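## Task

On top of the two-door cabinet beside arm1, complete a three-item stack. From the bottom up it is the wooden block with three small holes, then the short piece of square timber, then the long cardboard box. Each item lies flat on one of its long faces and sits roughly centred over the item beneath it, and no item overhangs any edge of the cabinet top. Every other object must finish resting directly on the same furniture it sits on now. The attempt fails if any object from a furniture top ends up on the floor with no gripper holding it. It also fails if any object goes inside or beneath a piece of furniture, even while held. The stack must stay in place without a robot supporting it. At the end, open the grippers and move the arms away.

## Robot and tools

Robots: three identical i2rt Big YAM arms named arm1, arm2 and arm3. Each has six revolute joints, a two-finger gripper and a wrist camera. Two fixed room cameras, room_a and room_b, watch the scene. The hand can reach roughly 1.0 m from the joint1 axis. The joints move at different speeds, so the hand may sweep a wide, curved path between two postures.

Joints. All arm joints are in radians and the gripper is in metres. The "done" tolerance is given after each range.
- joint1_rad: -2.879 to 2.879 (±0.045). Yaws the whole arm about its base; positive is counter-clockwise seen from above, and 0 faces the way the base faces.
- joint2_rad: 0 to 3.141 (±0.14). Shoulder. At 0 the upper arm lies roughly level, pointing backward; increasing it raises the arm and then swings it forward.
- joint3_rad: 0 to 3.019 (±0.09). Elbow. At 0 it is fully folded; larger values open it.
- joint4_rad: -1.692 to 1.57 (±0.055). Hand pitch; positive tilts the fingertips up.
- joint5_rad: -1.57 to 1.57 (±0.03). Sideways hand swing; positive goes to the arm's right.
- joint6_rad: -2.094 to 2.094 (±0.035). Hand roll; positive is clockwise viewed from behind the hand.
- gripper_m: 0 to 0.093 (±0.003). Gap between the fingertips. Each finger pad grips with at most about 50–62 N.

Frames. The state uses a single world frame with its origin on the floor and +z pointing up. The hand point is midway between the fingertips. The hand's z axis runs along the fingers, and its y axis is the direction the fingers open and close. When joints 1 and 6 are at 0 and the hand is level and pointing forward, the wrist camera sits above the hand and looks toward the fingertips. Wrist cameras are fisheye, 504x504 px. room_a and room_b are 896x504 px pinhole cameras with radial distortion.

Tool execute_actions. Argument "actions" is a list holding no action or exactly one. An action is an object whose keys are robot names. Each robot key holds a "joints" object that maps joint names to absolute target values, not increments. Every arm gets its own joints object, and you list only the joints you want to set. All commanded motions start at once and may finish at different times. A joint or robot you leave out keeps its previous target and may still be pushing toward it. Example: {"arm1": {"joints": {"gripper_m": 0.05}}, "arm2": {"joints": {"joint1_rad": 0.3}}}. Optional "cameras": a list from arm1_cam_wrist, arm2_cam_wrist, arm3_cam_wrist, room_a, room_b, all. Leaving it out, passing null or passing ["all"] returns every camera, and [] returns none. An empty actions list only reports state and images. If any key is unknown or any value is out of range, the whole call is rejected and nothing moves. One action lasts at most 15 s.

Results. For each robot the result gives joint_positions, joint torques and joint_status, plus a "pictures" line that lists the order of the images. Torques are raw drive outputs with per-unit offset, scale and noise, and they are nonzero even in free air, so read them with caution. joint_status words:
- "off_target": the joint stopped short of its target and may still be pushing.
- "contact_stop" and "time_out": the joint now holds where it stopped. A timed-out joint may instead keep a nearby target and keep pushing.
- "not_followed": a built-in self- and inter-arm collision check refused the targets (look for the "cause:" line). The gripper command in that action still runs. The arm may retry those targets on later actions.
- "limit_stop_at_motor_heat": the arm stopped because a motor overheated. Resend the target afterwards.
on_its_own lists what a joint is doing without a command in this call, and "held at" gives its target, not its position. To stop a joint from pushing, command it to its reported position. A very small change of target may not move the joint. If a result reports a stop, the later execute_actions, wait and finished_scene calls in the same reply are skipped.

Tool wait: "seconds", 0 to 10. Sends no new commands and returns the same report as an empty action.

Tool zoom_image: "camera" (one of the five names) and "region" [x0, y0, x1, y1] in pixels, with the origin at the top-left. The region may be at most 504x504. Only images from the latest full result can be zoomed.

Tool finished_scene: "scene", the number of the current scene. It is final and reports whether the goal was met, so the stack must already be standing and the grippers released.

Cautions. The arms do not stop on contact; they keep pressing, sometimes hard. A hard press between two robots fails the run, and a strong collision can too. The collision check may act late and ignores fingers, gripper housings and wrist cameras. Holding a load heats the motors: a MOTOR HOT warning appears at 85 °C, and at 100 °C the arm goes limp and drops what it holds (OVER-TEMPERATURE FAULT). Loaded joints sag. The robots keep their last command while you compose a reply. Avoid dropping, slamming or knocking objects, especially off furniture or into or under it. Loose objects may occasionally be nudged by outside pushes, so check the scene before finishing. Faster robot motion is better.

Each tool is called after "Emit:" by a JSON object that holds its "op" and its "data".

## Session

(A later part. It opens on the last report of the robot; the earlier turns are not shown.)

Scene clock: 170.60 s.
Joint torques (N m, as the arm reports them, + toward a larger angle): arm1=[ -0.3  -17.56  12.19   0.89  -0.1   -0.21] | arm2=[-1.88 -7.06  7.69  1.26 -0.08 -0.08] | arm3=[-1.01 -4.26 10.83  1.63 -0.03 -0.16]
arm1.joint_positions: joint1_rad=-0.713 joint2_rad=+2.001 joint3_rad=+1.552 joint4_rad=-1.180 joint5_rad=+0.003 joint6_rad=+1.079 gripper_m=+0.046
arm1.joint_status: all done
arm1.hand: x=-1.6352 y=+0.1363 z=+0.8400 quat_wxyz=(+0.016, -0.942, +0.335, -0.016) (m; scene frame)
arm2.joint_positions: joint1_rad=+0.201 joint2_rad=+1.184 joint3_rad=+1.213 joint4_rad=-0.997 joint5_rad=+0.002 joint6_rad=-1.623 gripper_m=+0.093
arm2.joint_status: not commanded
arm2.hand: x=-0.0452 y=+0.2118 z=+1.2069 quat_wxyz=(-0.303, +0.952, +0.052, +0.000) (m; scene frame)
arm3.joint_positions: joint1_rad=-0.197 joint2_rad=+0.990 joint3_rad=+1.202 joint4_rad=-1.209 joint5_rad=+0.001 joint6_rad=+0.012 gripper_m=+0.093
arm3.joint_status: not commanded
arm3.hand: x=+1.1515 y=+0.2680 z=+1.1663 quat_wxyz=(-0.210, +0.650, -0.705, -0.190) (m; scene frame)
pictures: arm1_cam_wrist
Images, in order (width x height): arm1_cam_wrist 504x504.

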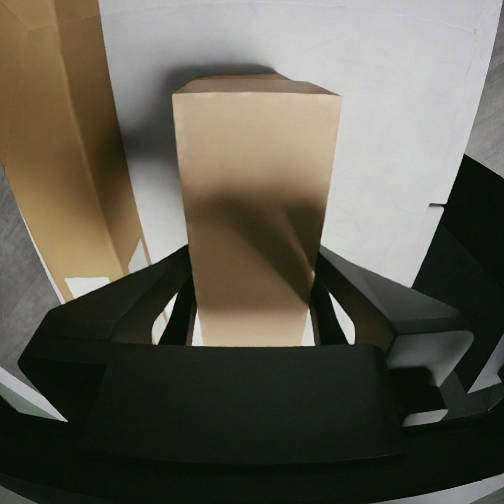

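Emit:
{"op": "execute_actions", "data": {"actions": [{"arm1":{"joints":{"gripper_m":0.075}}}], "cameras": []}}

Emit:
{"op": "execute_actions", "data": {"actions": [{"arm1":{"joints":{"joint2_rad":1.87,"joint4_rad":-1.225}}}], "cameras": ["arm1_cam_wrist","room_a"]}}

Scene clock: 171.50 s.
Joint torques (N m, as the arm reports them, + toward a larger angle): arm1=[ -0.35 -17.43  12.19   0.9   -0.1   -0.21] | arm2=[-2.06 -6.88  7.75  1.3  -0.09 -0.06] | arm3=[-1.08 -4.23 10.84  1.63 -0.03 -0.15]
arm1.joint_positions: joint1_rad=-0.713 joint2_rad=+2.001 joint3_rad=+1.552 joint4_rad=-1.180 joint5_rad=+0.003 joint6_rad=+1.079 gripper_m=+0.075
arm1.joint_status: all done
arm1.hand: x=-1.6351 y=+0.1363 z=+0.8398 quat_wxyz=(+0.016, -0.942, +0.335, -0.016) (m; scene frame)
arm2.joint_positions: joint1_rad=+0.201 joint2_rad=+1.184 joint3_rad=+1.213 joint4_rad=-0.997 joint5_rad=+0.002 joint6_rad=-1.623 gripper_m=+0.093
arm2.joint_status: not commanded
arm2.hand: x=-0.0452 y=+0.2118 z=+1.2069 quat_wxyz=(-0.303, +0.952, +0.052, +0.000) (m; scene frame)
arm3.joint_positions: joint1_rad=-0.197 joint2_rad=+0.990 joint3_rad=+1.202 joint4_rad=-1.209 joint5_rad=+0.001 joint6_rad=+0.012 gripper_m=+0.093
arm3.joint_status: not commanded
arm3.hand: x=+1.1515 y=+0.2680 z=+1.1663 quat_wxyz=(-0.210, +0.650, -0.705, -0.190) (m; scene frame)
pictures: none
No camera images: the call's "cameras" was empty. Leave "cameras" out to get every camera's image.

Scene clock: 172.63 s.
Joint torques (N m, as the arm reports them, + toward a larger angle): arm1=[ -0.43 -16.02  12.43   0.38  -0.1   -0.22] | arm2=[-2.03 -7.12  7.7   1.33 -0.11 -0.07] | arm3=[-0.98 -4.23 10.84  1.63 -0.03 -0.15]
arm1.joint_positions: joint1_rad=-0.713 joint2_rad=+1.865 joint3_rad=+1.556 joint4_rad=-1.219 joint5_rad=+0.003 joint6_rad=+1.079 gripper_m=+0.075
arm1.joint_status: all done
arm1.hand: x=-1.6341 y=+0.1368 z=+0.9162 quat_wxyz=(-0.018, -0.942, +0.335, +0.021) (m; scene frame)
arm2.joint_positions: joint1_rad=+0.201 joint2_rad=+1.184 joint3_rad=+1.213 joint4_rad=-0.997 joint5_rad=+0.002 joint6_rad=-1.623 gripper_m=+0.093
arm2.joint_status: not commanded
arm2.hand: x=-0.0452 y=+0.2118 z=+1.2069 quat_wxyz=(-0.303, +0.952, +0.052, +0.000) (m; scene frame)
arm3.joint_positions: joint1_rad=-0.197 joint2_rad=+0.990 joint3_rad=+1.202 joint4_rad=-1.209 joint5_rad=+0.001 joint6_rad=+0.012 gripper_m=+0.093
arm3.joint_status: not commanded
arm3.hand: x=+1.1515 y=+0.2680 z=+1.1663 quat_wxyz=(-0.210, +0.650, -0.705, -0.190) (m; scene frame)
pictures: arm1_cam_wrist, room_a
Images, in order (width x height): arm1_cam_wrist 504x504, room_a 896x504.

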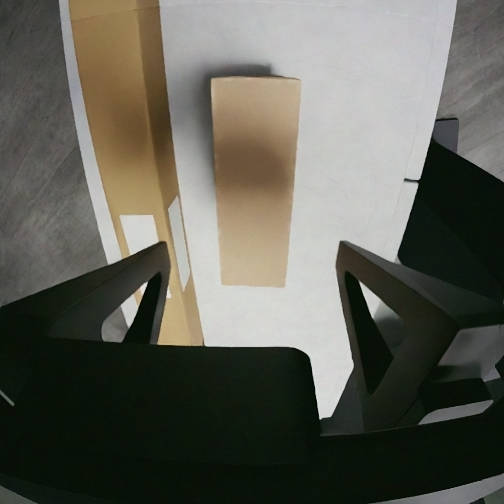

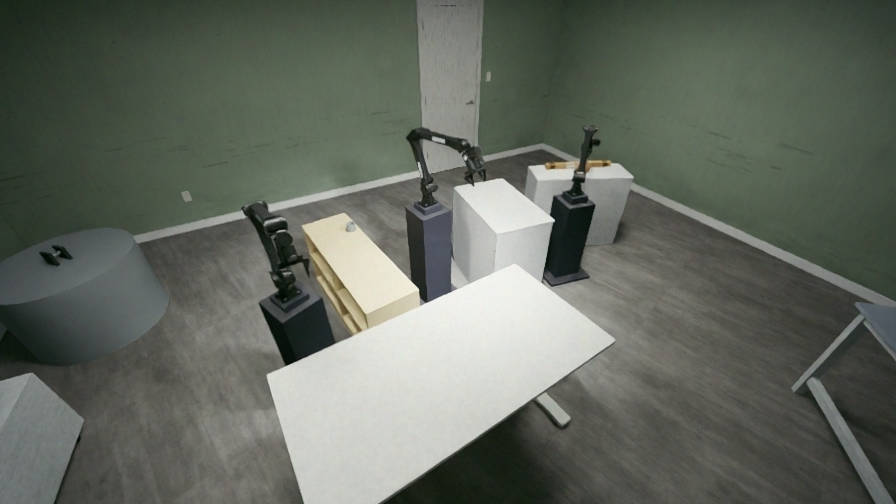

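Emit:
{"op": "zoom_image", "data": {"camera": "room_a", "region": [510, 120, 650, 200]}}

Region (510, 120, 650, 200) of room_a's 896x504 image, scaled by 3.600, with more detail than that image has; it fills the top 288 rows of this view, and the rest is white.

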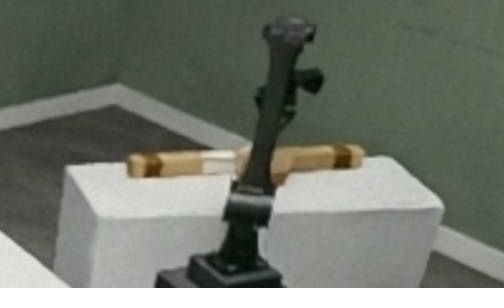

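Emit:
{"op": "execute_actions", "data": {"actions": [{"arm1":{"joints":{"joint1_rad":-0.637,"joint6_rad":1.17,"joint3_rad":1.86,"joint2_rad":1.96,"joint4_rad":-1.40,"gripper_m":0.08}}}], "cameras": []}}

Emit:
{"op": "execute_actions", "data": {"actions": [{"arm1":{"joints":{"joint2_rad":2.085,"joint4_rad":-1.21}}}], "cameras": ["arm1_cam_wrist"]}}

Scene clock: 178.00 s.
Joint torques (N m, as the arm reports them, + toward a larger angle): arm1=[ -0.89 -18.95  13.28   0.27  -0.08   0.05] | arm2=[-1.96 -7.23  7.65  1.26 -0.09 -0.08] | arm3=[-1.04 -4.23 10.83  1.62 -0.03 -0.15]
arm1.joint_positions: joint1_rad=-0.629 joint2_rad=+1.968 joint3_rad=+1.814 joint4_rad=-1.393 joint5_rad=+0.002 joint6_rad=+1.153 gripper_m=+0.080
arm1.joint_status: all done
arm1.hand: x=-1.6515 y=+0.0734 z=+0.9545 quat_wxyz=(-0.013, -0.944, +0.330, +0.014) (m; scene frame)
arm2.joint_positions: joint1_rad=+0.201 joint2_rad=+1.184 joint3_rad=+1.213 joint4_rad=-0.997 joint5_rad=+0.002 joint6_rad=-1.623 gripper_m=+0.093
arm2.joint_status: not commanded
arm2.hand: x=-0.0452 y=+0.2118 z=+1.2069 quat_wxyz=(-0.303, +0.952, +0.052, +0.000) (m; scene frame)
arm3.joint_positions: joint1_rad=-0.197 joint2_rad=+0.990 joint3_rad=+1.202 joint4_rad=-1.209 joint5_rad=+0.001 joint6_rad=+0.012 gripper_m=+0.093
arm3.joint_status: not commanded
arm3.hand: x=+1.1515 y=+0.2680 z=+1.1663 quat_wxyz=(-0.210, +0.650, -0.705, -0.190) (m; scene frame)
pictures: none
No camera images: the call's "cameras" was empty. Leave "cameras" out to get every camera's image.

Scene clock: 179.10 s.
Joint torques (N m, as the arm reports them, + toward a larger angle): arm1=[ -0.93 -22.09  12.68   1.21  -0.08   0.05] | arm2=[-1.83 -7.19  7.73  1.25 -0.09 -0.08] | arm3=[-1.03 -4.23 10.84  1.63 -0.03 -0.15]
arm1.joint_positions: joint1_rad=-0.629 joint2_rad=+2.106 joint3_rad=+1.819 joint4_rad=-1.220 joint5_rad=+0.002 joint6_rad=+1.154 gripper_m=+0.080
arm1.joint_status: all done
arm1.hand: x=-1.6890 y=+0.0539 z=+0.8741 quat_wxyz=(-0.027, -0.943, +0.331, +0.027) (m; scene frame)
arm2.joint_positions: joint1_rad=+0.201 joint2_rad=+1.184 joint3_rad=+1.213 joint4_rad=-0.997 joint5_rad=+0.002 joint6_rad=-1.623 gripper_m=+0.093
arm2.joint_status: not commanded
arm2.hand: x=-0.0452 y=+0.2118 z=+1.2069 quat_wxyz=(-0.303, +0.952, +0.052, +0.000) (m; scene frame)
arm3.joint_positions: joint1_rad=-0.197 joint2_rad=+0.990 joint3_rad=+1.202 joint4_rad=-1.209 joint5_rad=+0.001 joint6_rad=+0.012 gripper_m=+0.093
arm3.joint_status: not commanded
arm3.hand: x=+1.1515 y=+0.2680 z=+1.1663 quat_wxyz=(-0.210, +0.650, -0.705, -0.190) (m; scene frame)
pictures: arm1_cam_wrist
Images, in order (width x height): arm1_cam_wrist 504x504.

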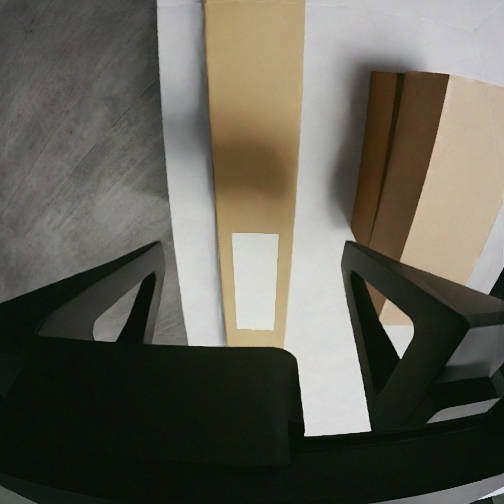

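Emit:
{"op": "execute_actions", "data": {"actions": [{"arm1":{"joints":{"joint2_rad":2.205,"joint4_rad":-1.155}}}], "cameras": ["arm1_cam_wrist"]}}

Scene clock: 180.90 s.
Joint torques (N m, as the arm reports them, + toward a larger angle): arm1=[ -0.92 -22.59  11.98   1.02  -0.08   0.06] | arm2=[-2.15 -7.25  7.62  1.23 -0.09 -0.08] | arm3=[-1.09 -4.2  10.82  1.64 -0.03 -0.16]
arm1.joint_positions: joint1_rad=-0.629 joint2_rad=+2.225 joint3_rad=+1.823 joint4_rad=-1.164 joint5_rad=+0.002 joint6_rad=+1.154 gripper_m=+0.080
arm1.joint_status: all done
arm1.hand: x=-1.6929 y=+0.0519 z=+0.7998 quat_wxyz=(-0.006, -0.944, +0.331, +0.007) (m; scene frame)
arm2.joint_positions: joint1_rad=+0.201 joint2_rad=+1.184 joint3_rad=+1.213 joint4_rad=-0.997 joint5_rad=+0.002 joint6_rad=-1.623 gripper_m=+0.093
arm2.joint_status: not commanded
arm2.hand: x=-0.0452 y=+0.2118 z=+1.2069 quat_wxyz=(-0.303, +0.952, +0.052, +0.000) (m; scene frame)
arm3.joint_positions: joint1_rad=-0.197 joint2_rad=+0.990 joint3_rad=+1.202 joint4_rad=-1.209 joint5_rad=+0.001 joint6_rad=+0.012 gripper_m=+0.093
arm3.joint_status: not commanded
arm3.hand: x=+1.1515 y=+0.2680 z=+1.1663 quat_wxyz=(-0.210, +0.650, -0.705, -0.190) (m; scene frame)
pictures: arm1_cam_wrist
Images, in order (width x height): arm1_cam_wrist 504x504.

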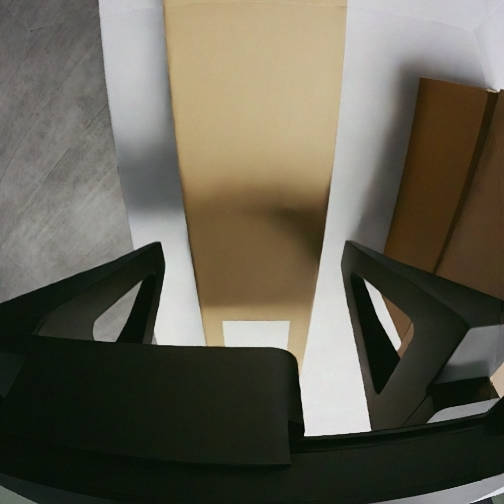

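Emit:
{"op": "execute_actions", "data": {"actions": [{"arm1":{"joints":{"gripper_m":0.03}}}], "cameras": ["arm1_cam_wrist"]}}

Scene clock: 181.73 s.
Joint torques (N m, as the arm reports them, + toward a larger angle): arm1=[ -0.93 -22.76  11.97   0.98  -0.06   0.04] | arm2=[-2.04 -7.09  7.69  1.31 -0.09 -0.07] | arm3=[-1.07 -4.25 10.84  1.63 -0.03 -0.15]
arm1.joint_positions: joint1_rad=-0.629 joint2_rad=+2.225 joint3_rad=+1.823 joint4_rad=-1.163 joint5_rad=+0.002 joint6_rad=+1.155 gripper_m=+0.049
arm1.joint_status: gripper_m off_target (ended at +0.049, target +0.030)
arm1.hand: x=-1.6930 y=+0.0519 z=+0.7998 quat_wxyz=(-0.006, -0.943, +0.332, +0.007) (m; scene frame)
arm2.joint_positions: joint1_rad=+0.201 joint2_rad=+1.184 joint3_rad=+1.213 joint4_rad=-0.997 joint5_rad=+0.002 joint6_rad=-1.623 gripper_m=+0.093
arm2.joint_status: not commanded
arm2.hand: x=-0.0452 y=+0.2118 z=+1.2069 quat_wxyz=(-0.303, +0.952, +0.052, +0.000) (m; scene frame)
arm3.joint_positions: joint1_rad=-0.197 joint2_rad=+0.990 joint3_rad=+1.202 joint4_rad=-1.209 joint5_rad=+0.001 joint6_rad=+0.012 gripper_m=+0.093
arm3.joint_status: not commanded
arm3.hand: x=+1.1515 y=+0.2680 z=+1.1663 quat_wxyz=(-0.210, +0.650, -0.705, -0.190) (m; scene frame)
pictures: arm1_cam_wrist
Images, in order (width x height): arm1_cam_wrist 504x504.

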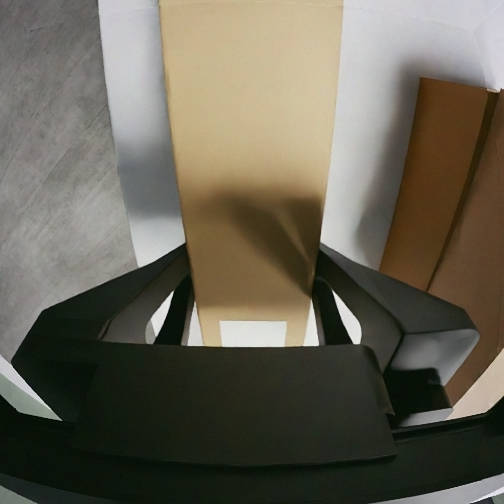

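Emit:
{"op": "execute_actions", "data": {"actions": [{"arm1":{"joints":{"joint2_rad":2.10}}}], "cameras": []}}

Emit:
{"op": "execute_actions", "data": {"actions": [{"arm1":{"joints":{"joint2_rad":1.85,"joint4_rad":-1.46}}}], "cameras": ["arm1_cam_wrist"]}}

Scene clock: 184.47 s.
Joint torques (N m, as the arm reports them, + toward a larger angle): arm1=[ -0.95 -20.22  12.53   1.25  -0.07   0.03] | arm2=[-2.04 -7.34  7.69  1.26 -0.12 -0.07] | arm3=[-1.09 -4.19 10.84  1.63 -0.03 -0.15]
arm1.joint_positions: joint1_rad=-0.629 joint2_rad=+2.100 joint3_rad=+1.823 joint4_rad=-1.163 joint5_rad=+0.002 joint6_rad=+1.155 gripper_m=+0.049
arm1.joint_status: all done
arm1.hand: x=-1.7027 y=+0.0468 z=+0.8805 quat_wxyz=(-0.052, -0.941, +0.331, +0.050) (m; scene frame)
arm2.joint_positions: joint1_rad=+0.201 joint2_rad=+1.184 joint3_rad=+1.213 joint4_rad=-0.997 joint5_rad=+0.002 joint6_rad=-1.623 gripper_m=+0.093
arm2.joint_status: not commanded
arm2.hand: x=-0.0452 y=+0.2118 z=+1.2069 quat_wxyz=(-0.303, +0.952, +0.052, +0.000) (m; scene frame)
arm3.joint_positions: joint1_rad=-0.197 joint2_rad=+0.990 joint3_rad=+1.202 joint4_rad=-1.209 joint5_rad=+0.001 joint6_rad=+0.012 gripper_m=+0.093
arm3.joint_status: not commanded
arm3.hand: x=+1.1515 y=+0.2680 z=+1.1663 quat_wxyz=(-0.210, +0.650, -0.705, -0.190) (m; scene frame)
pictures: none
No camera images: the call's "cameras" was empty. Leave "cameras" out to get every camera's image.

Scene clock: 186.00 s.
Joint torques (N m, as the arm reports them, + toward a larger angle): arm1=[ -0.98 -18.    12.05   0.49  -0.07   0.04] | arm2=[-1.77 -7.2   7.7   1.28 -0.1  -0.07] | arm3=[-1.05 -4.26 10.84  1.63 -0.03 -0.16]
arm1.joint_positions: joint1_rad=-0.629 joint2_rad=+1.863 joint3_rad=+1.830 joint4_rad=-1.454 joint5_rad=+0.002 joint6_rad=+1.155 gripper_m=+0.049
arm1.joint_status: all done
arm1.hand: x=-1.6366 y=+0.0811 z=+1.0210 quat_wxyz=(-0.035, -0.942, +0.331, +0.034) (m; scene frame)
arm2.joint_positions: joint1_rad=+0.201 joint2_rad=+1.184 joint3_rad=+1.213 joint4_rad=-0.997 joint5_rad=+0.002 joint6_rad=-1.623 gripper_m=+0.093
arm2.joint_status: not commanded
arm2.hand: x=-0.0452 y=+0.2118 z=+1.2069 quat_wxyz=(-0.303, +0.952, +0.052, +0.000) (m; scene frame)
arm3.joint_positions: joint1_rad=-0.197 joint2_rad=+0.990 joint3_rad=+1.202 joint4_rad=-1.209 joint5_rad=+0.001 joint6_rad=+0.012 gripper_m=+0.093
arm3.joint_status: not commanded
arm3.hand: x=+1.1515 y=+0.2680 z=+1.1663 quat_wxyz=(-0.210, +0.650, -0.705, -0.190) (m; scene frame)
pictures: arm1_cam_wrist
Images, in order (width x height): arm1_cam_wrist 504x504.

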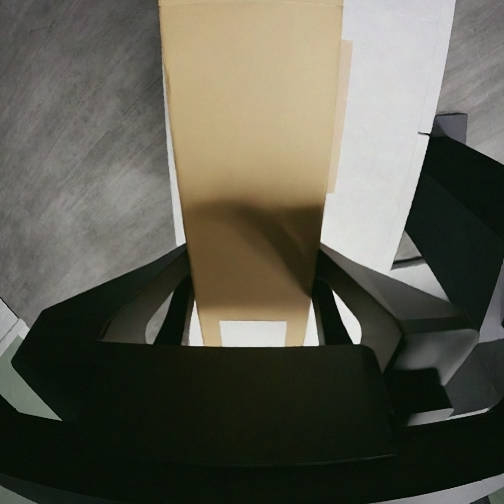

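Emit:
{"op": "execute_actions", "data": {"actions": [{"arm1":{"joints":{"joint1_rad":-0.715,"joint6_rad":1.063,"joint3_rad":1.57,"joint2_rad":1.85,"joint4_rad":-1.26}}}], "cameras": ["arm1_cam_wrist"]}}

Scene clock: 187.33 s.
Joint torques (N m, as the arm reports them, + toward a larger angle): arm1=[  0.22 -18.05   9.58   1.06  -0.05  -0.24] | arm2=[-1.79 -7.3   7.71  1.31 -0.1  -0.07] | arm3=[-1.11 -4.23 10.84  1.64 -0.03 -0.15]
arm1.joint_positions: joint1_rad=-0.723 joint2_rad=+1.866 joint3_rad=+1.562 joint4_rad=-1.270 joint5_rad=+0.001 joint6_rad=+1.080 gripper_m=+0.049
arm1.joint_status: all done
arm1.hand: x=-1.6264 y=+0.1456 z=+0.9172 quat_wxyz=(-0.003, -0.940, +0.340, +0.004) (m; scene frame)
arm2.joint_positions: joint1_rad=+0.201 joint2_rad=+1.184 joint3_rad=+1.213 joint4_rad=-0.997 joint5_rad=+0.002 joint6_rad=-1.623 gripper_m=+0.093
arm2.joint_status: not commanded
arm2.hand: x=-0.0452 y=+0.2118 z=+1.2069 quat_wxyz=(-0.303, +0.952, +0.052, +0.000) (m; scene frame)
arm3.joint_positions: joint1_rad=-0.197 joint2_rad=+0.990 joint3_rad=+1.202 joint4_rad=-1.209 joint5_rad=+0.001 joint6_rad=+0.012 gripper_m=+0.093
arm3.joint_status: not commanded
arm3.hand: x=+1.1515 y=+0.2680 z=+1.1663 quat_wxyz=(-0.210, +0.650, -0.705, -0.190) (m; scene frame)
pictures: arm1_cam_wrist
Images, in order (width x height): arm1_cam_wrist 504x504.

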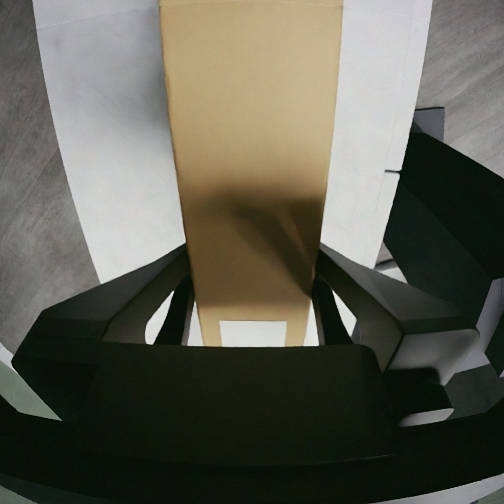

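Emit:
{"op": "execute_actions", "data": {"actions": [{"arm1":{"joints":{"joint1_rad":-0.702,"joint2_rad":1.875,"joint4_rad":-1.225}}}], "cameras": ["arm1_cam_wrist"]}}

Scene clock: 188.50 s.
Joint torques (N m, as the arm reports them, + toward a larger angle): arm1=[  0.54 -16.47   9.67   1.16  -0.05  -0.22] | arm2=[-1.79 -7.29  7.68  1.33 -0.1  -0.07] | arm3=[-1.04 -4.22 10.84  1.63 -0.03 -0.15]
arm1.joint_positions: joint1_rad=-0.708 joint2_rad=+1.872 joint3_rad=+1.562 joint4_rad=-1.235 joint5_rad=+0.001 joint6_rad=+1.080 gripper_m=+0.049
arm1.joint_status: all done
arm1.hand: x=-1.6311 y=+0.1348 z=+0.9143 quat_wxyz=(-0.013, -0.943, +0.333, +0.014) (m; scene frame)
arm2.joint_positions: joint1_rad=+0.201 joint2_rad=+1.184 joint3_rad=+1.213 joint4_rad=-0.997 joint5_rad=+0.002 joint6_rad=-1.623 gripper_m=+0.093
arm2.joint_status: not commanded
arm2.hand: x=-0.0452 y=+0.2118 z=+1.2069 quat_wxyz=(-0.303, +0.952, +0.052, +0.000) (m; scene frame)
arm3.joint_positions: joint1_rad=-0.197 joint2_rad=+0.990 joint3_rad=+1.202 joint4_rad=-1.209 joint5_rad=+0.001 joint6_rad=+0.012 gripper_m=+0.093
arm3.joint_status: not commanded
arm3.hand: x=+1.1515 y=+0.2680 z=+1.1663 quat_wxyz=(-0.210, +0.650, -0.705, -0.190) (m; scene frame)
pictures: arm1_cam_wrist
Images, in order (width x height): arm1_cam_wrist 504x504.

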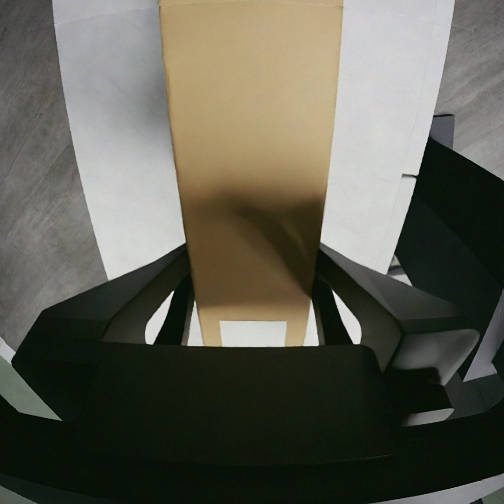

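Emit:
{"op": "execute_actions", "data": {"actions": [{"arm1":{"joints":{"joint2_rad":1.90}}}], "cameras": ["arm1_cam_wrist"]}}

Scene clock: 189.50 s.
Joint torques (N m, as the arm reports them, + toward a larger angle): arm1=[  0.09 -17.8    9.52   1.05  -0.05  -0.22] | arm2=[-1.79 -7.09  7.7   1.37 -0.09 -0.09] | arm3=[-1.06 -4.2  10.85  1.63 -0.03 -0.15]
arm1.joint_positions: joint1_rad=-0.708 joint2_rad=+1.905 joint3_rad=+1.562 joint4_rad=-1.235 joint5_rad=+0.001 joint6_rad=+1.080 gripper_m=+0.049
arm1.joint_status: all done
arm1.hand: x=-1.6306 y=+0.1350 z=+0.8966 quat_wxyz=(-0.002, -0.943, +0.333, +0.003) (m; scene frame)
arm2.joint_positions: joint1_rad=+0.201 joint2_rad=+1.184 joint3_rad=+1.213 joint4_rad=-0.997 joint5_rad=+0.002 joint6_rad=-1.623 gripper_m=+0.093
arm2.joint_status: not commanded
arm2.hand: x=-0.0452 y=+0.2118 z=+1.2069 quat_wxyz=(-0.303, +0.952, +0.052, +0.000) (m; scene frame)
arm3.joint_positions: joint1_rad=-0.197 joint2_rad=+0.990 joint3_rad=+1.202 joint4_rad=-1.209 joint5_rad=+0.001 joint6_rad=+0.012 gripper_m=+0.093
arm3.joint_status: not commanded
arm3.hand: x=+1.1515 y=+0.2680 z=+1.1663 quat_wxyz=(-0.210, +0.650, -0.705, -0.190) (m; scene frame)
pictures: arm1_cam_wrist
Images, in order (width x height): arm1_cam_wrist 504x504.

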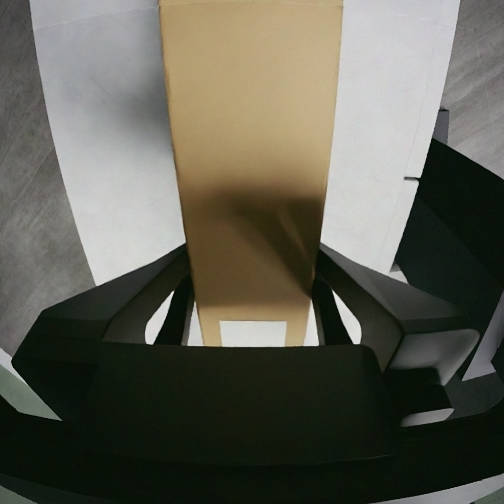

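Emit:
{"op": "execute_actions", "data": {"actions": [{"arm1":{"joints":{"joint2_rad":1.913}}}], "cameras": ["room_a","room_b"]}}

Emit:
{"op": "zoom_image", "data": {"camera": "room_b", "region": [240, 170, 380, 280]}}

Scene clock: 190.27 s.
Joint torques (N m, as the arm reports them, + toward a larger angle): arm1=[  0.21 -16.66   9.5    1.03  -0.06  -0.22] | arm2=[-1.9  -7.38  7.7   1.27 -0.1  -0.06] | arm3=[-0.99 -4.23 10.83  1.62 -0.03 -0.16]
arm1.joint_positions: joint1_rad=-0.708 joint2_rad=+1.909 joint3_rad=+1.562 joint4_rad=-1.235 joint5_rad=+0.001 joint6_rad=+1.080 gripper_m=+0.049
arm1.joint_status: all done
arm1.hand: x=-1.6304 y=+0.1350 z=+0.8943 quat_wxyz=(-0.001, -0.943, +0.333, +0.001) (m; scene frame)
arm2.joint_positions: joint1_rad=+0.201 joint2_rad=+1.184 joint3_rad=+1.213 joint4_rad=-0.997 joint5_rad=+0.002 joint6_rad=-1.623 gripper_m=+0.093
arm2.joint_status: not commanded
arm2.hand: x=-0.0452 y=+0.2118 z=+1.2069 quat_wxyz=(-0.303, +0.952, +0.052, +0.000) (m; scene frame)
arm3.joint_positions: joint1_rad=-0.197 joint2_rad=+0.990 joint3_rad=+1.202 joint4_rad=-1.209 joint5_rad=+0.001 joint6_rad=+0.012 gripper_m=+0.093
arm3.joint_status: not commanded
arm3.hand: x=+1.1515 y=+0.2680 z=+1.1663 quat_wxyz=(-0.210, +0.650, -0.705, -0.190) (m; scene frame)
pictures: room_a, room_b
Images, in order (width x height): room_a 896x504, room_b 896x504.

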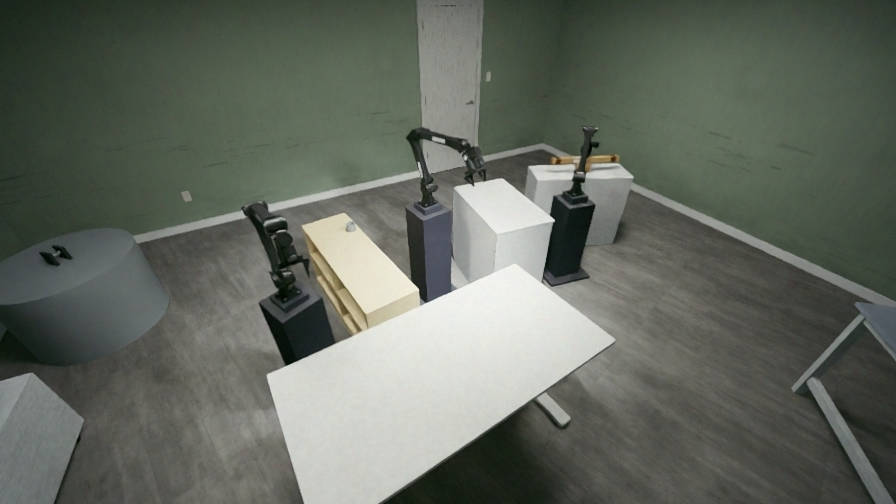

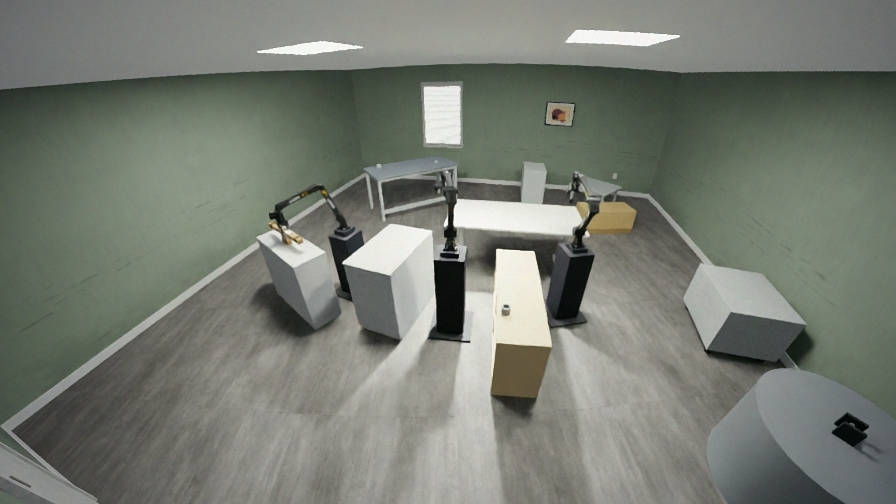

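Region (240, 170, 380, 280) of room_b's 896x504 image, scaled by 3.600, with more detail than that image has; it fills the top 396 rows of this view, and the rest is white.

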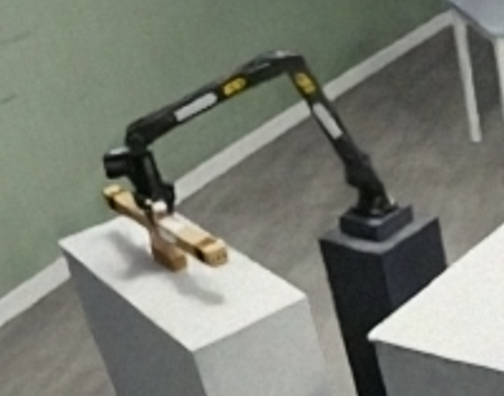

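Emit:
{"op": "execute_actions", "data": {"actions": [{"arm1":{"joints":{"gripper_m":0.08}}}], "cameras": ["arm1_cam_wrist"]}}

Emit:
{"op": "execute_actions", "data": {"actions": [{"arm1":{"joints":{"joint2_rad":1.78,"joint4_rad":-1.28}}}], "cameras": ["arm1_cam_wrist"]}}

Scene clock: 191.03 s.
Joint torques (N m, as the arm reports them, + toward a larger angle): arm1=[  0.12 -16.69   9.52   1.03  -0.05  -0.22] | arm2=[-2.21 -7.44  7.67  1.21 -0.11 -0.08] | arm3=[-1.03 -4.19 10.83  1.64 -0.03 -0.16]
arm1.joint_positions: joint1_rad=-0.708 joint2_rad=+1.909 joint3_rad=+1.562 joint4_rad=-1.235 joint5_rad=+0.001 joint6_rad=+1.079 gripper_m=+0.080
arm1.joint_status: all done
arm1.hand: x=-1.6304 y=+0.1350 z=+0.8943 quat_wxyz=(-0.001, -0.943, +0.333, +0.001) (m; scene frame)
arm2.joint_positions: joint1_rad=+0.201 joint2_rad=+1.184 joint3_rad=+1.213 joint4_rad=-0.997 joint5_rad=+0.002 joint6_rad=-1.623 gripper_m=+0.093
arm2.joint_status: not commanded
arm2.hand: x=-0.0452 y=+0.2118 z=+1.2069 quat_wxyz=(-0.303, +0.952, +0.052, +0.000) (m; scene frame)
arm3.joint_positions: joint1_rad=-0.197 joint2_rad=+0.990 joint3_rad=+1.202 joint4_rad=-1.209 joint5_rad=+0.001 joint6_rad=+0.012 gripper_m=+0.093
arm3.joint_status: not commanded
arm3.hand: x=+1.1515 y=+0.2680 z=+1.1663 quat_wxyz=(-0.210, +0.650, -0.705, -0.190) (m; scene frame)
pictures: arm1_cam_wrist
Images, in order (width x height): arm1_cam_wrist 504x504.

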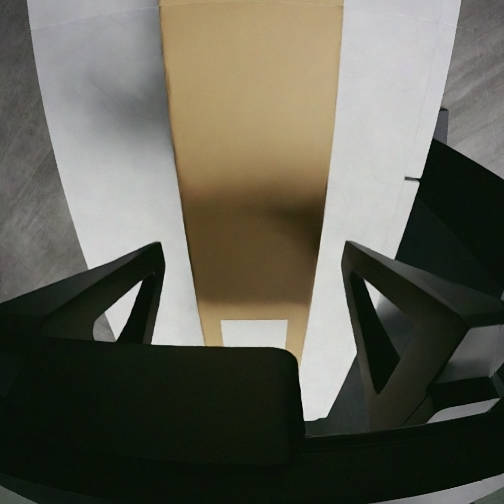

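Scene clock: 192.17 s.
Joint torques (N m, as the arm reports them, + toward a larger angle): arm1=[  0.1  -15.35   9.99   0.46  -0.05  -0.22] | arm2=[-2.15 -7.26  7.78  1.27 -0.1  -0.08] | arm3=[-1.05 -4.25 10.83  1.64 -0.03 -0.16]
arm1.joint_positions: joint1_rad=-0.708 joint2_rad=+1.775 joint3_rad=+1.562 joint4_rad=-1.273 joint5_rad=+0.001 joint6_rad=+1.079 gripper_m=+0.080
arm1.joint_status: all done
arm1.hand: x=-1.6214 y=+0.1389 z=+0.9662 quat_wxyz=(-0.033, -0.942, +0.333, +0.036) (m; scene frame)
arm2.joint_positions: joint1_rad=+0.201 joint2_rad=+1.184 joint3_rad=+1.213 joint4_rad=-0.997 joint5_rad=+0.002 joint6_rad=-1.623 gripper_m=+0.093
arm2.joint_status: not commanded
arm2.hand: x=-0.0452 y=+0.2118 z=+1.2069 quat_wxyz=(-0.303, +0.952, +0.052, +0.000) (m; scene frame)
arm3.joint_positions: joint1_rad=-0.197 joint2_rad=+0.990 joint3_rad=+1.202 joint4_rad=-1.209 joint5_rad=+0.001 joint6_rad=+0.012 gripper_m=+0.093
arm3.joint_status: not commanded
arm3.hand: x=+1.1515 y=+0.2680 z=+1.1663 quat_wxyz=(-0.210, +0.650, -0.705, -0.190) (m; scene frame)
pictures: arm1_cam_wrist
Images, in order (width x height): arm1_cam_wrist 504x504.

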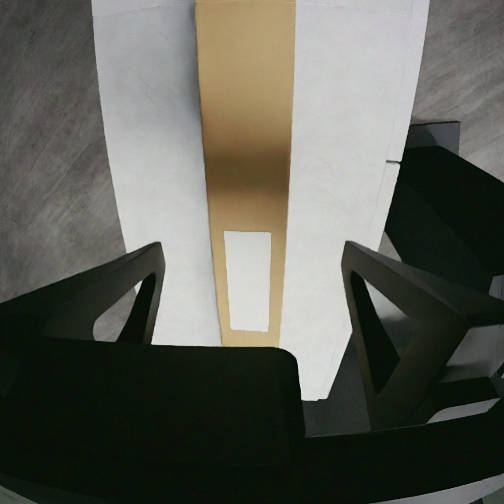

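Emit:
{"op": "execute_actions", "data": {"actions": [{"arm1":{"joints":{"joint2_rad":1.25,"joint1_rad":-0.1}}}], "cameras": ["room_a","room_b"]}}

Emit:
{"op": "zoom_image", "data": {"camera": "room_a", "region": [510, 120, 650, 200]}}

Emit:
{"op": "zoom_image", "data": {"camera": "room_b", "region": [240, 200, 340, 280]}}

Scene clock: 194.53 s.
Joint torques (N m, as the arm reports them, + toward a larger angle): arm1=[-0.03 -8.75 10.41  1.47  0.09 -0.24] | arm2=[-2.14 -7.25  7.74  1.22 -0.09 -0.06] | arm3=[-1.05 -4.23 10.83  1.62 -0.03 -0.15]
arm1.joint_positions: joint1_rad=-0.105 joint2_rad=+1.260 joint3_rad=+1.562 joint4_rad=-1.274 joint5_rad=-0.002 joint6_rad=+1.077 gripper_m=+0.080
arm1.joint_status: all done
arm1.hand: x=-1.3578 y=-0.0421 z=+1.2247 quat_wxyz=(-0.258, -0.953, +0.034, +0.154) (m; scene frame)
arm2.joint_positions: joint1_rad=+0.201 joint2_rad=+1.184 joint3_rad=+1.213 joint4_rad=-0.997 joint5_rad=+0.002 joint6_rad=-1.623 gripper_m=+0.093
arm2.joint_status: not commanded
arm2.hand: x=-0.0452 y=+0.2118 z=+1.2069 quat_wxyz=(-0.303, +0.952, +0.052, +0.000) (m; scene frame)
arm3.joint_positions: joint1_rad=-0.197 joint2_rad=+0.990 joint3_rad=+1.202 joint4_rad=-1.209 joint5_rad=+0.001 joint6_rad=+0.012 gripper_m=+0.093
arm3.joint_status: not commanded
arm3.hand: x=+1.1515 y=+0.2680 z=+1.1663 quat_wxyz=(-0.210, +0.650, -0.705, -0.190) (m; scene frame)
pictures: room_a, room_b
Images, in order (width x height): room_a 896x504, room_b 896x504.

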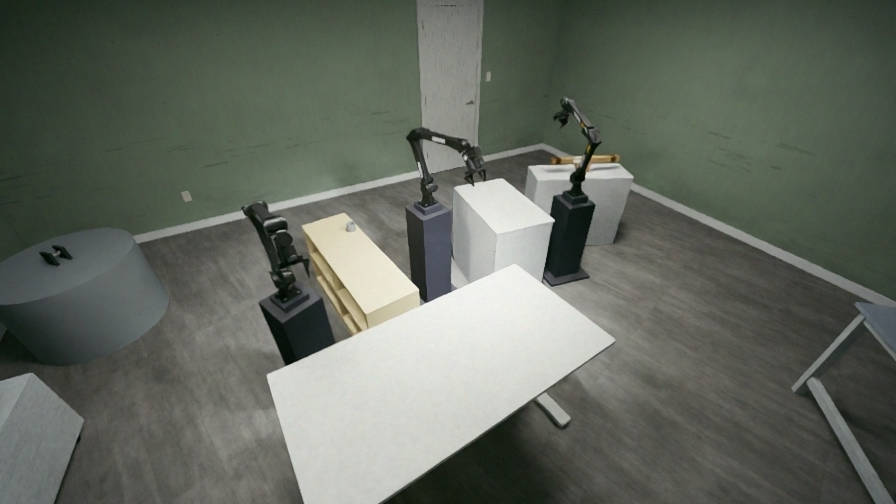

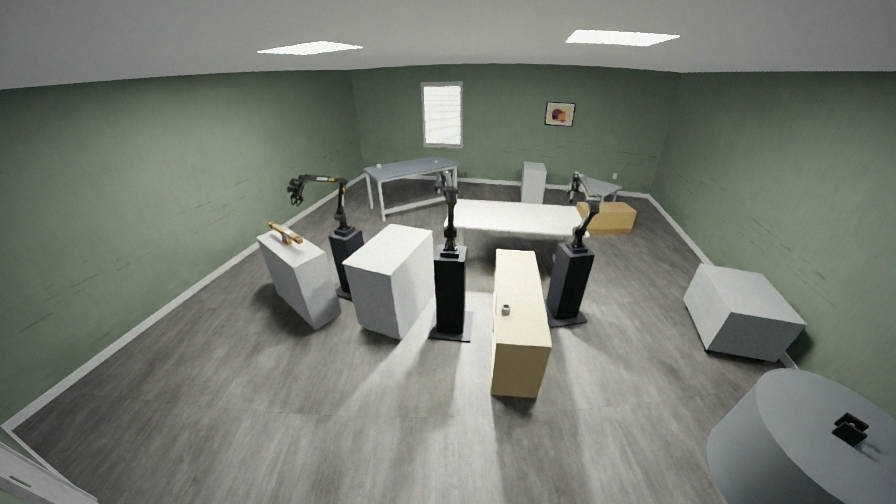

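Region (510, 120, 650, 200) of room_a's 896x504 image, scaled by 3.600, with more detail than that image has; it fills the top 288 rows of this view, and the rest is white.

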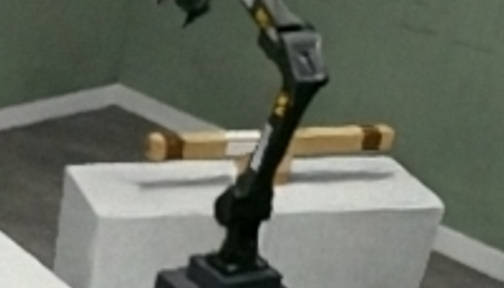

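Region (240, 200, 340, 280) of room_b's 896x504 image, scaled by 5.040, with more detail than that image has; it fills the top 403 rows of this view, and the rest is white.

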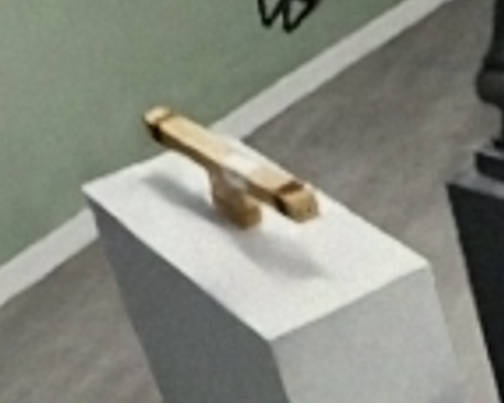

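Emit:
{"op": "zoom_image", "data": {"camera": "room_a", "region": [540, 140, 630, 185]}}

Region (540, 140, 630, 185) of room_a's 896x504 image, scaled by 5.600, with more detail than that image has.

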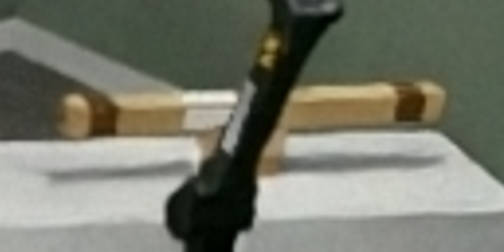

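Emit:
{"op": "execute_actions", "data": {"actions": [{"arm1":{"joints":{"joint1_rad":-0.14,"joint2_rad":1.675,"joint3_rad":1.445,"joint4_rad":-1.32,"joint6_rad":1.67}}}], "cameras": ["arm1_cam_wrist","room_a"]}}

Scene clock: 201.70 s.
Joint torques (N m, as the arm reports them, + toward a larger angle): arm1=[ -0.77 -14.69  10.34   0.26   0.12   0.04] | arm2=[-1.76 -7.02  7.65  1.28 -0.11 -0.04] | arm3=[-1.01 -4.24 10.84  1.64 -0.03 -0.15]
arm1.joint_positions: joint1_rad=-0.136 joint2_rad=+1.683 joint3_rad=+1.429 joint4_rad=-1.314 joint5_rad=-0.002 joint6_rad=+1.653 gripper_m=+0.080
arm1.joint_status: all done
arm1.hand: x=-1.3891 y=-0.0587 z=+0.9605 quat_wxyz=(-0.006, -0.943, +0.334, +0.004) (m; scene frame)
arm2.joint_positions: joint1_rad=+0.201 joint2_rad=+1.184 joint3_rad=+1.213 joint4_rad=-0.997 joint5_rad=+0.002 joint6_rad=-1.623 gripper_m=+0.093
arm2.joint_status: not commanded
arm2.hand: x=-0.0452 y=+0.2118 z=+1.2069 quat_wxyz=(-0.303, +0.952, +0.052, +0.000) (m; scene frame)
arm3.joint_positions: joint1_rad=-0.197 joint2_rad=+0.990 joint3_rad=+1.202 joint4_rad=-1.209 joint5_rad=+0.001 joint6_rad=+0.012 gripper_m=+0.093
arm3.joint_status: not commanded
arm3.hand: x=+1.1515 y=+0.2680 z=+1.1663 quat_wxyz=(-0.210, +0.650, -0.705, -0.190) (m; scene frame)
pictures: arm1_cam_wrist, room_a
Images, in order (width x height): arm1_cam_wrist 504x504, room_a 896x504.

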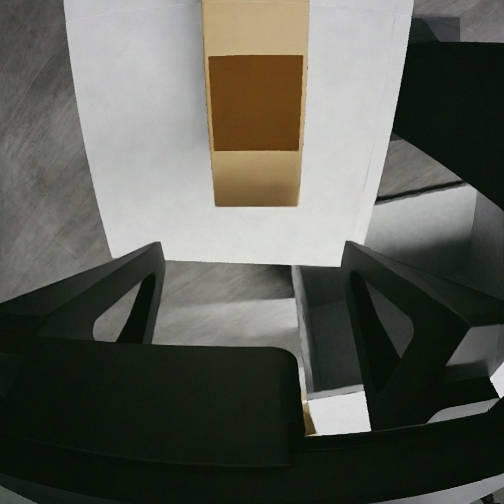

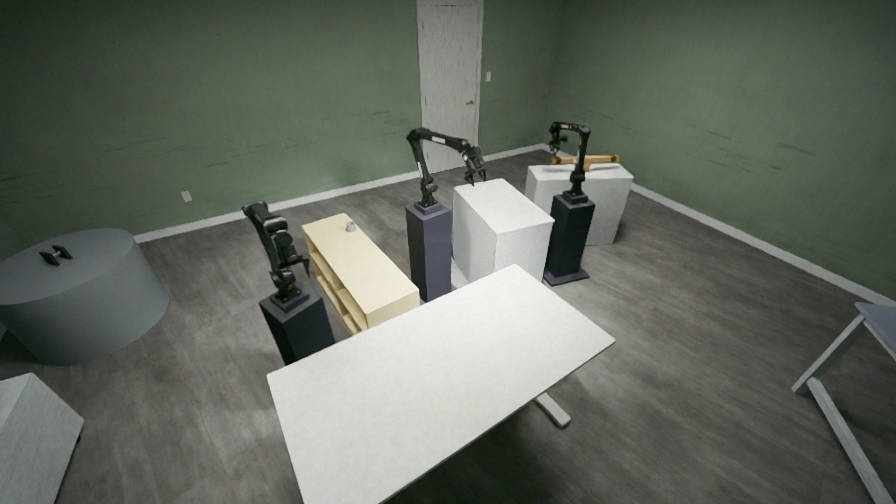

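Emit:
{"op": "zoom_image", "data": {"camera": "room_a", "region": [520, 135, 640, 195]}}

Region (520, 135, 640, 195) of room_a's 896x504 image, scaled by 4.200, with more detail than that image has.

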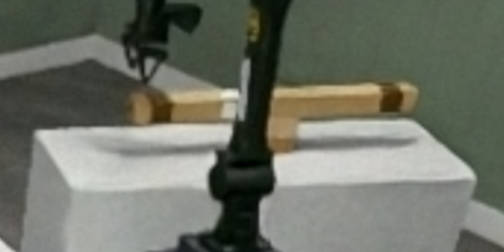

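Emit:
{"op": "execute_actions", "data": {"actions": [{"arm1":{"joints":{"joint1_rad":-0.71,"joint2_rad":1.70,"joint3_rad":1.60,"joint4_rad":-1.33,"joint6_rad":1.063}}}], "cameras": []}}

Emit:
{"op": "execute_actions", "data": {"actions": [{"arm1":{"joints":{"joint2_rad":1.865,"joint4_rad":-1.228}}}], "cameras": ["arm1_cam_wrist"]}}

Scene clock: 208.47 s.
Joint torques (N m, as the arm reports them, + toward a larger angle): arm1=[ -0.02 -15.23  12.93   0.61   0.    -0.25] | arm2=[-2.22 -7.13  7.75  1.23 -0.08 -0.09] | arm3=[-1.04 -4.24 10.83  1.64 -0.03 -0.16]
arm1.joint_positions: joint1_rad=-0.714 joint2_rad=+1.708 joint3_rad=+1.560 joint4_rad=-1.326 joint5_rad=+0.000 joint6_rad=+1.080 gripper_m=+0.080
arm1.joint_status: all done
arm1.hand: x=-1.6067 y=+0.1483 z=+0.9996 quat_wxyz=(-0.037, -0.940, +0.336, +0.040) (m; scene frame)
arm2.joint_positions: joint1_rad=+0.201 joint2_rad=+1.184 joint3_rad=+1.213 joint4_rad=-0.997 joint5_rad=+0.002 joint6_rad=-1.623 gripper_m=+0.093
arm2.joint_status: not commanded
arm2.hand: x=-0.0452 y=+0.2118 z=+1.2069 quat_wxyz=(-0.303, +0.952, +0.052, +0.000) (m; scene frame)
arm3.joint_positions: joint1_rad=-0.197 joint2_rad=+0.990 joint3_rad=+1.202 joint4_rad=-1.209 joint5_rad=+0.001 joint6_rad=+0.012 gripper_m=+0.093
arm3.joint_status: not commanded
arm3.hand: x=+1.1515 y=+0.2680 z=+1.1663 quat_wxyz=(-0.210, +0.650, -0.705, -0.190) (m; scene frame)
pictures: none
No camera images: the call's "cameras" was empty. Leave "cameras" out to get every camera's image.

Scene clock: 209.67 s.
Joint torques (N m, as the arm reports them, + toward a larger angle): arm1=[ -0.02 -18.39  12.28   1.06   0.    -0.22] | arm2=[-1.74 -7.24  7.73  1.14 -0.11 -0.07] | arm3=[-1.03 -4.23 10.84  1.63 -0.03 -0.15]
arm1.joint_positions: joint1_rad=-0.714 joint2_rad=+1.881 joint3_rad=+1.562 joint4_rad=-1.236 joint5_rad=+0.000 joint6_rad=+1.080 gripper_m=+0.080
arm1.joint_status: all done
arm1.hand: x=-1.6320 y=+0.1377 z=+0.9096 quat_wxyz=(-0.010, -0.942, +0.336, +0.011) (m; scene frame)
arm2.joint_positions: joint1_rad=+0.201 joint2_rad=+1.184 joint3_rad=+1.213 joint4_rad=-0.997 joint5_rad=+0.002 joint6_rad=-1.623 gripper_m=+0.093
arm2.joint_status: not commanded
arm2.hand: x=-0.0452 y=+0.2118 z=+1.2069 quat_wxyz=(-0.303, +0.952, +0.052, +0.000) (m; scene frame)
arm3.joint_positions: joint1_rad=-0.197 joint2_rad=+0.990 joint3_rad=+1.202 joint4_rad=-1.209 joint5_rad=+0.001 joint6_rad=+0.012 gripper_m=+0.093
arm3.joint_status: not commanded
arm3.hand: x=+1.1515 y=+0.2680 z=+1.1663 quat_wxyz=(-0.210, +0.650, -0.705, -0.190) (m; scene frame)
pictures: arm1_cam_wrist
Images, in order (width x height): arm1_cam_wrist 504x504.

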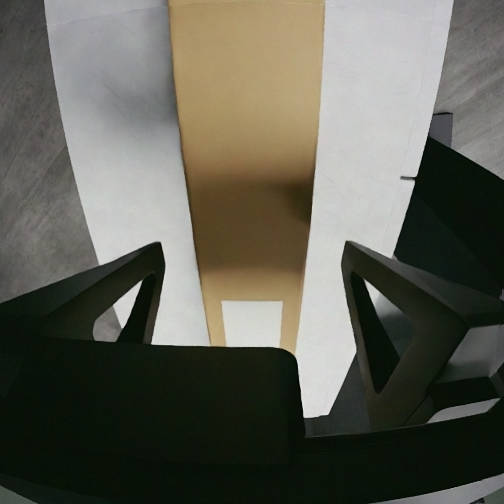

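Emit:
{"op": "execute_actions", "data": {"actions": [{"arm1":{"joints":{"joint2_rad":1.903}}}], "cameras": []}}

Emit:
{"op": "execute_actions", "data": {"actions": [{"arm1":{"joints":{"gripper_m":0.03}}}], "cameras": ["arm1_cam_wrist"]}}

Scene clock: 210.83 s.
Joint torques (N m, as the arm reports them, + toward a larger angle): arm1=[ -0.01 -16.59  12.16   1.     0.    -0.22] | arm2=[-1.93 -7.04  7.72  1.32 -0.09 -0.07] | arm3=[-1.02 -4.21 10.84  1.63 -0.03 -0.15]
arm1.joint_positions: joint1_rad=-0.714 joint2_rad=+1.899 joint3_rad=+1.562 joint4_rad=-1.236 joint5_rad=+0.000 joint6_rad=+1.080 gripper_m=+0.080
arm1.joint_status: all done
arm1.hand: x=-1.6316 y=+0.1378 z=+0.8996 quat_wxyz=(-0.004, -0.942, +0.336, +0.004) (m; scene frame)
arm2.joint_positions: joint1_rad=+0.201 joint2_rad=+1.184 joint3_rad=+1.213 joint4_rad=-0.997 joint5_rad=+0.002 joint6_rad=-1.623 gripper_m=+0.093
arm2.joint_status: not commanded
arm2.hand: x=-0.0452 y=+0.2118 z=+1.2069 quat_wxyz=(-0.303, +0.952, +0.052, +0.000) (m; scene frame)
arm3.joint_positions: joint1_rad=-0.197 joint2_rad=+0.990 joint3_rad=+1.202 joint4_rad=-1.209 joint5_rad=+0.001 joint6_rad=+0.012 gripper_m=+0.093
arm3.joint_status: not commanded
arm3.hand: x=+1.1515 y=+0.2680 z=+1.1663 quat_wxyz=(-0.210, +0.650, -0.705, -0.190) (m; scene frame)
pictures: none
No camera images: the call's "cameras" was empty. Leave "cameras" out to get every camera's image.

Scene clock: 211.50 s.
Joint torques (N m, as the arm reports them, + toward a larger angle): arm1=[ -0.01 -16.61  12.16   0.97   0.    -0.21] | arm2=[-1.91 -7.09  7.7   1.31 -0.1  -0.06] | arm3=[-1.08 -4.26 10.84  1.63 -0.03 -0.16]
arm1.joint_positions: joint1_rad=-0.714 joint2_rad=+1.899 joint3_rad=+1.562 joint4_rad=-1.236 joint5_rad=+0.000 joint6_rad=+1.078 gripper_m=+0.049
arm1.joint_status: gripper_m off_target (ended at +0.049, target +0.030)
arm1.hand: x=-1.6317 y=+0.1378 z=+0.8996 quat_wxyz=(-0.004, -0.942, +0.335, +0.004) (m; scene frame)
arm2.joint_positions: joint1_rad=+0.201 joint2_rad=+1.184 joint3_rad=+1.213 joint4_rad=-0.997 joint5_rad=+0.002 joint6_rad=-1.623 gripper_m=+0.093
arm2.joint_status: not commanded
arm2.hand: x=-0.0452 y=+0.2118 z=+1.2069 quat_wxyz=(-0.303, +0.952, +0.052, +0.000) (m; scene frame)
arm3.joint_positions: joint1_rad=-0.197 joint2_rad=+0.990 joint3_rad=+1.202 joint4_rad=-1.209 joint5_rad=+0.001 joint6_rad=+0.012 gripper_m=+0.093
arm3.joint_status: not commanded
arm3.hand: x=+1.1515 y=+0.2680 z=+1.1663 quat_wxyz=(-0.210, +0.650, -0.705, -0.190) (m; scene frame)
pictures: arm1_cam_wrist
Images, in order (width x height): arm1_cam_wrist 504x504.

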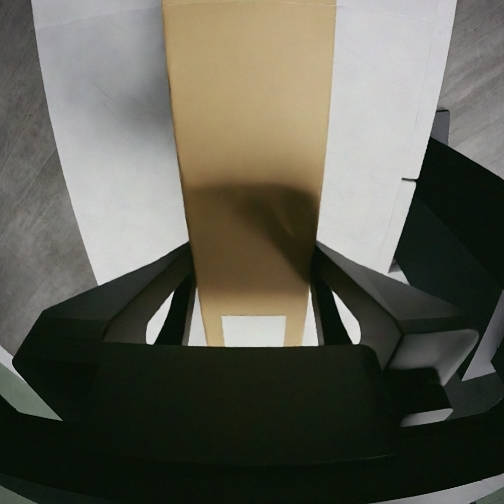

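Emit:
{"op": "execute_actions", "data": {"actions": [{"arm1":{"joints":{"joint2_rad":1.87}}}], "cameras": []}}

Emit:
{"op": "execute_actions", "data": {"actions": [{"arm1":{"joints":{"joint1_rad":-0.688,"joint6_rad":1.118,"joint4_rad":-1.25}}}], "cameras": ["arm1_cam_wrist"]}}

Scene clock: 212.37 s.
Joint torques (N m, as the arm reports them, + toward a larger angle): arm1=[ -0.02 -19.02  12.2    0.98   0.    -0.21] | arm2=[-1.95 -7.2   7.72  1.31 -0.08 -0.08] | arm3=[-1.05 -4.28 10.85  1.62 -0.03 -0.15]
arm1.joint_positions: joint1_rad=-0.714 joint2_rad=+1.897 joint3_rad=+1.562 joint4_rad=-1.236 joint5_rad=+0.000 joint6_rad=+1.078 gripper_m=+0.049
arm1.joint_status: all done
arm1.hand: x=-1.6317 y=+0.1378 z=+0.9009 quat_wxyz=(-0.005, -0.942, +0.335, +0.005) (m; scene frame)
arm2.joint_positions: joint1_rad=+0.201 joint2_rad=+1.184 joint3_rad=+1.213 joint4_rad=-0.997 joint5_rad=+0.002 joint6_rad=-1.623 gripper_m=+0.093
arm2.joint_status: not commanded
arm2.hand: x=-0.0452 y=+0.2118 z=+1.2069 quat_wxyz=(-0.303, +0.952, +0.052, +0.000) (m; scene frame)
arm3.joint_positions: joint1_rad=-0.197 joint2_rad=+0.990 joint3_rad=+1.202 joint4_rad=-1.209 joint5_rad=+0.001 joint6_rad=+0.012 gripper_m=+0.093
arm3.joint_status: not commanded
arm3.hand: x=+1.1515 y=+0.2680 z=+1.1663 quat_wxyz=(-0.210, +0.650, -0.705, -0.190) (m; scene frame)
pictures: none
No camera images: the call's "cameras" was empty. Leave "cameras" out to get every camera's image.

Scene clock: 213.13 s.
Joint torques (N m, as the arm reports them, + toward a larger angle): arm1=[ -0.04 -19.25  12.16   0.22   0.     0.08] | arm2=[-1.9  -7.36  7.67  1.22 -0.09 -0.07] | arm3=[-1.03 -4.24 10.84  1.63 -0.03 -0.16]
arm1.joint_positions: joint1_rad=-0.692 joint2_rad=+1.897 joint3_rad=+1.562 joint4_rad=-1.243 joint5_rad=+0.000 joint6_rad=+1.101 gripper_m=+0.049
arm1.joint_status: all done
arm1.hand: x=-1.6255 y=+0.1273 z=+0.9011 quat_wxyz=(-0.003, -0.942, +0.336, +0.003) (m; scene frame)
arm2.joint_positions: joint1_rad=+0.201 joint2_rad=+1.184 joint3_rad=+1.213 joint4_rad=-0.997 joint5_rad=+0.002 joint6_rad=-1.623 gripper_m=+0.093
arm2.joint_status: not commanded
arm2.hand: x=-0.0452 y=+0.2118 z=+1.2069 quat_wxyz=(-0.303, +0.952, +0.052, +0.000) (m; scene frame)
arm3.joint_positions: joint1_rad=-0.197 joint2_rad=+0.990 joint3_rad=+1.202 joint4_rad=-1.209 joint5_rad=+0.001 joint6_rad=+0.012 gripper_m=+0.093
arm3.joint_status: not commanded
arm3.hand: x=+1.1515 y=+0.2680 z=+1.1663 quat_wxyz=(-0.210, +0.650, -0.705, -0.190) (m; scene frame)
pictures: arm1_cam_wrist
Images, in order (width x height): arm1_cam_wrist 504x504.

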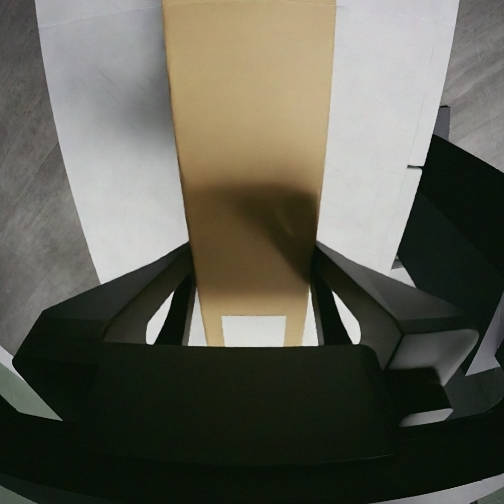

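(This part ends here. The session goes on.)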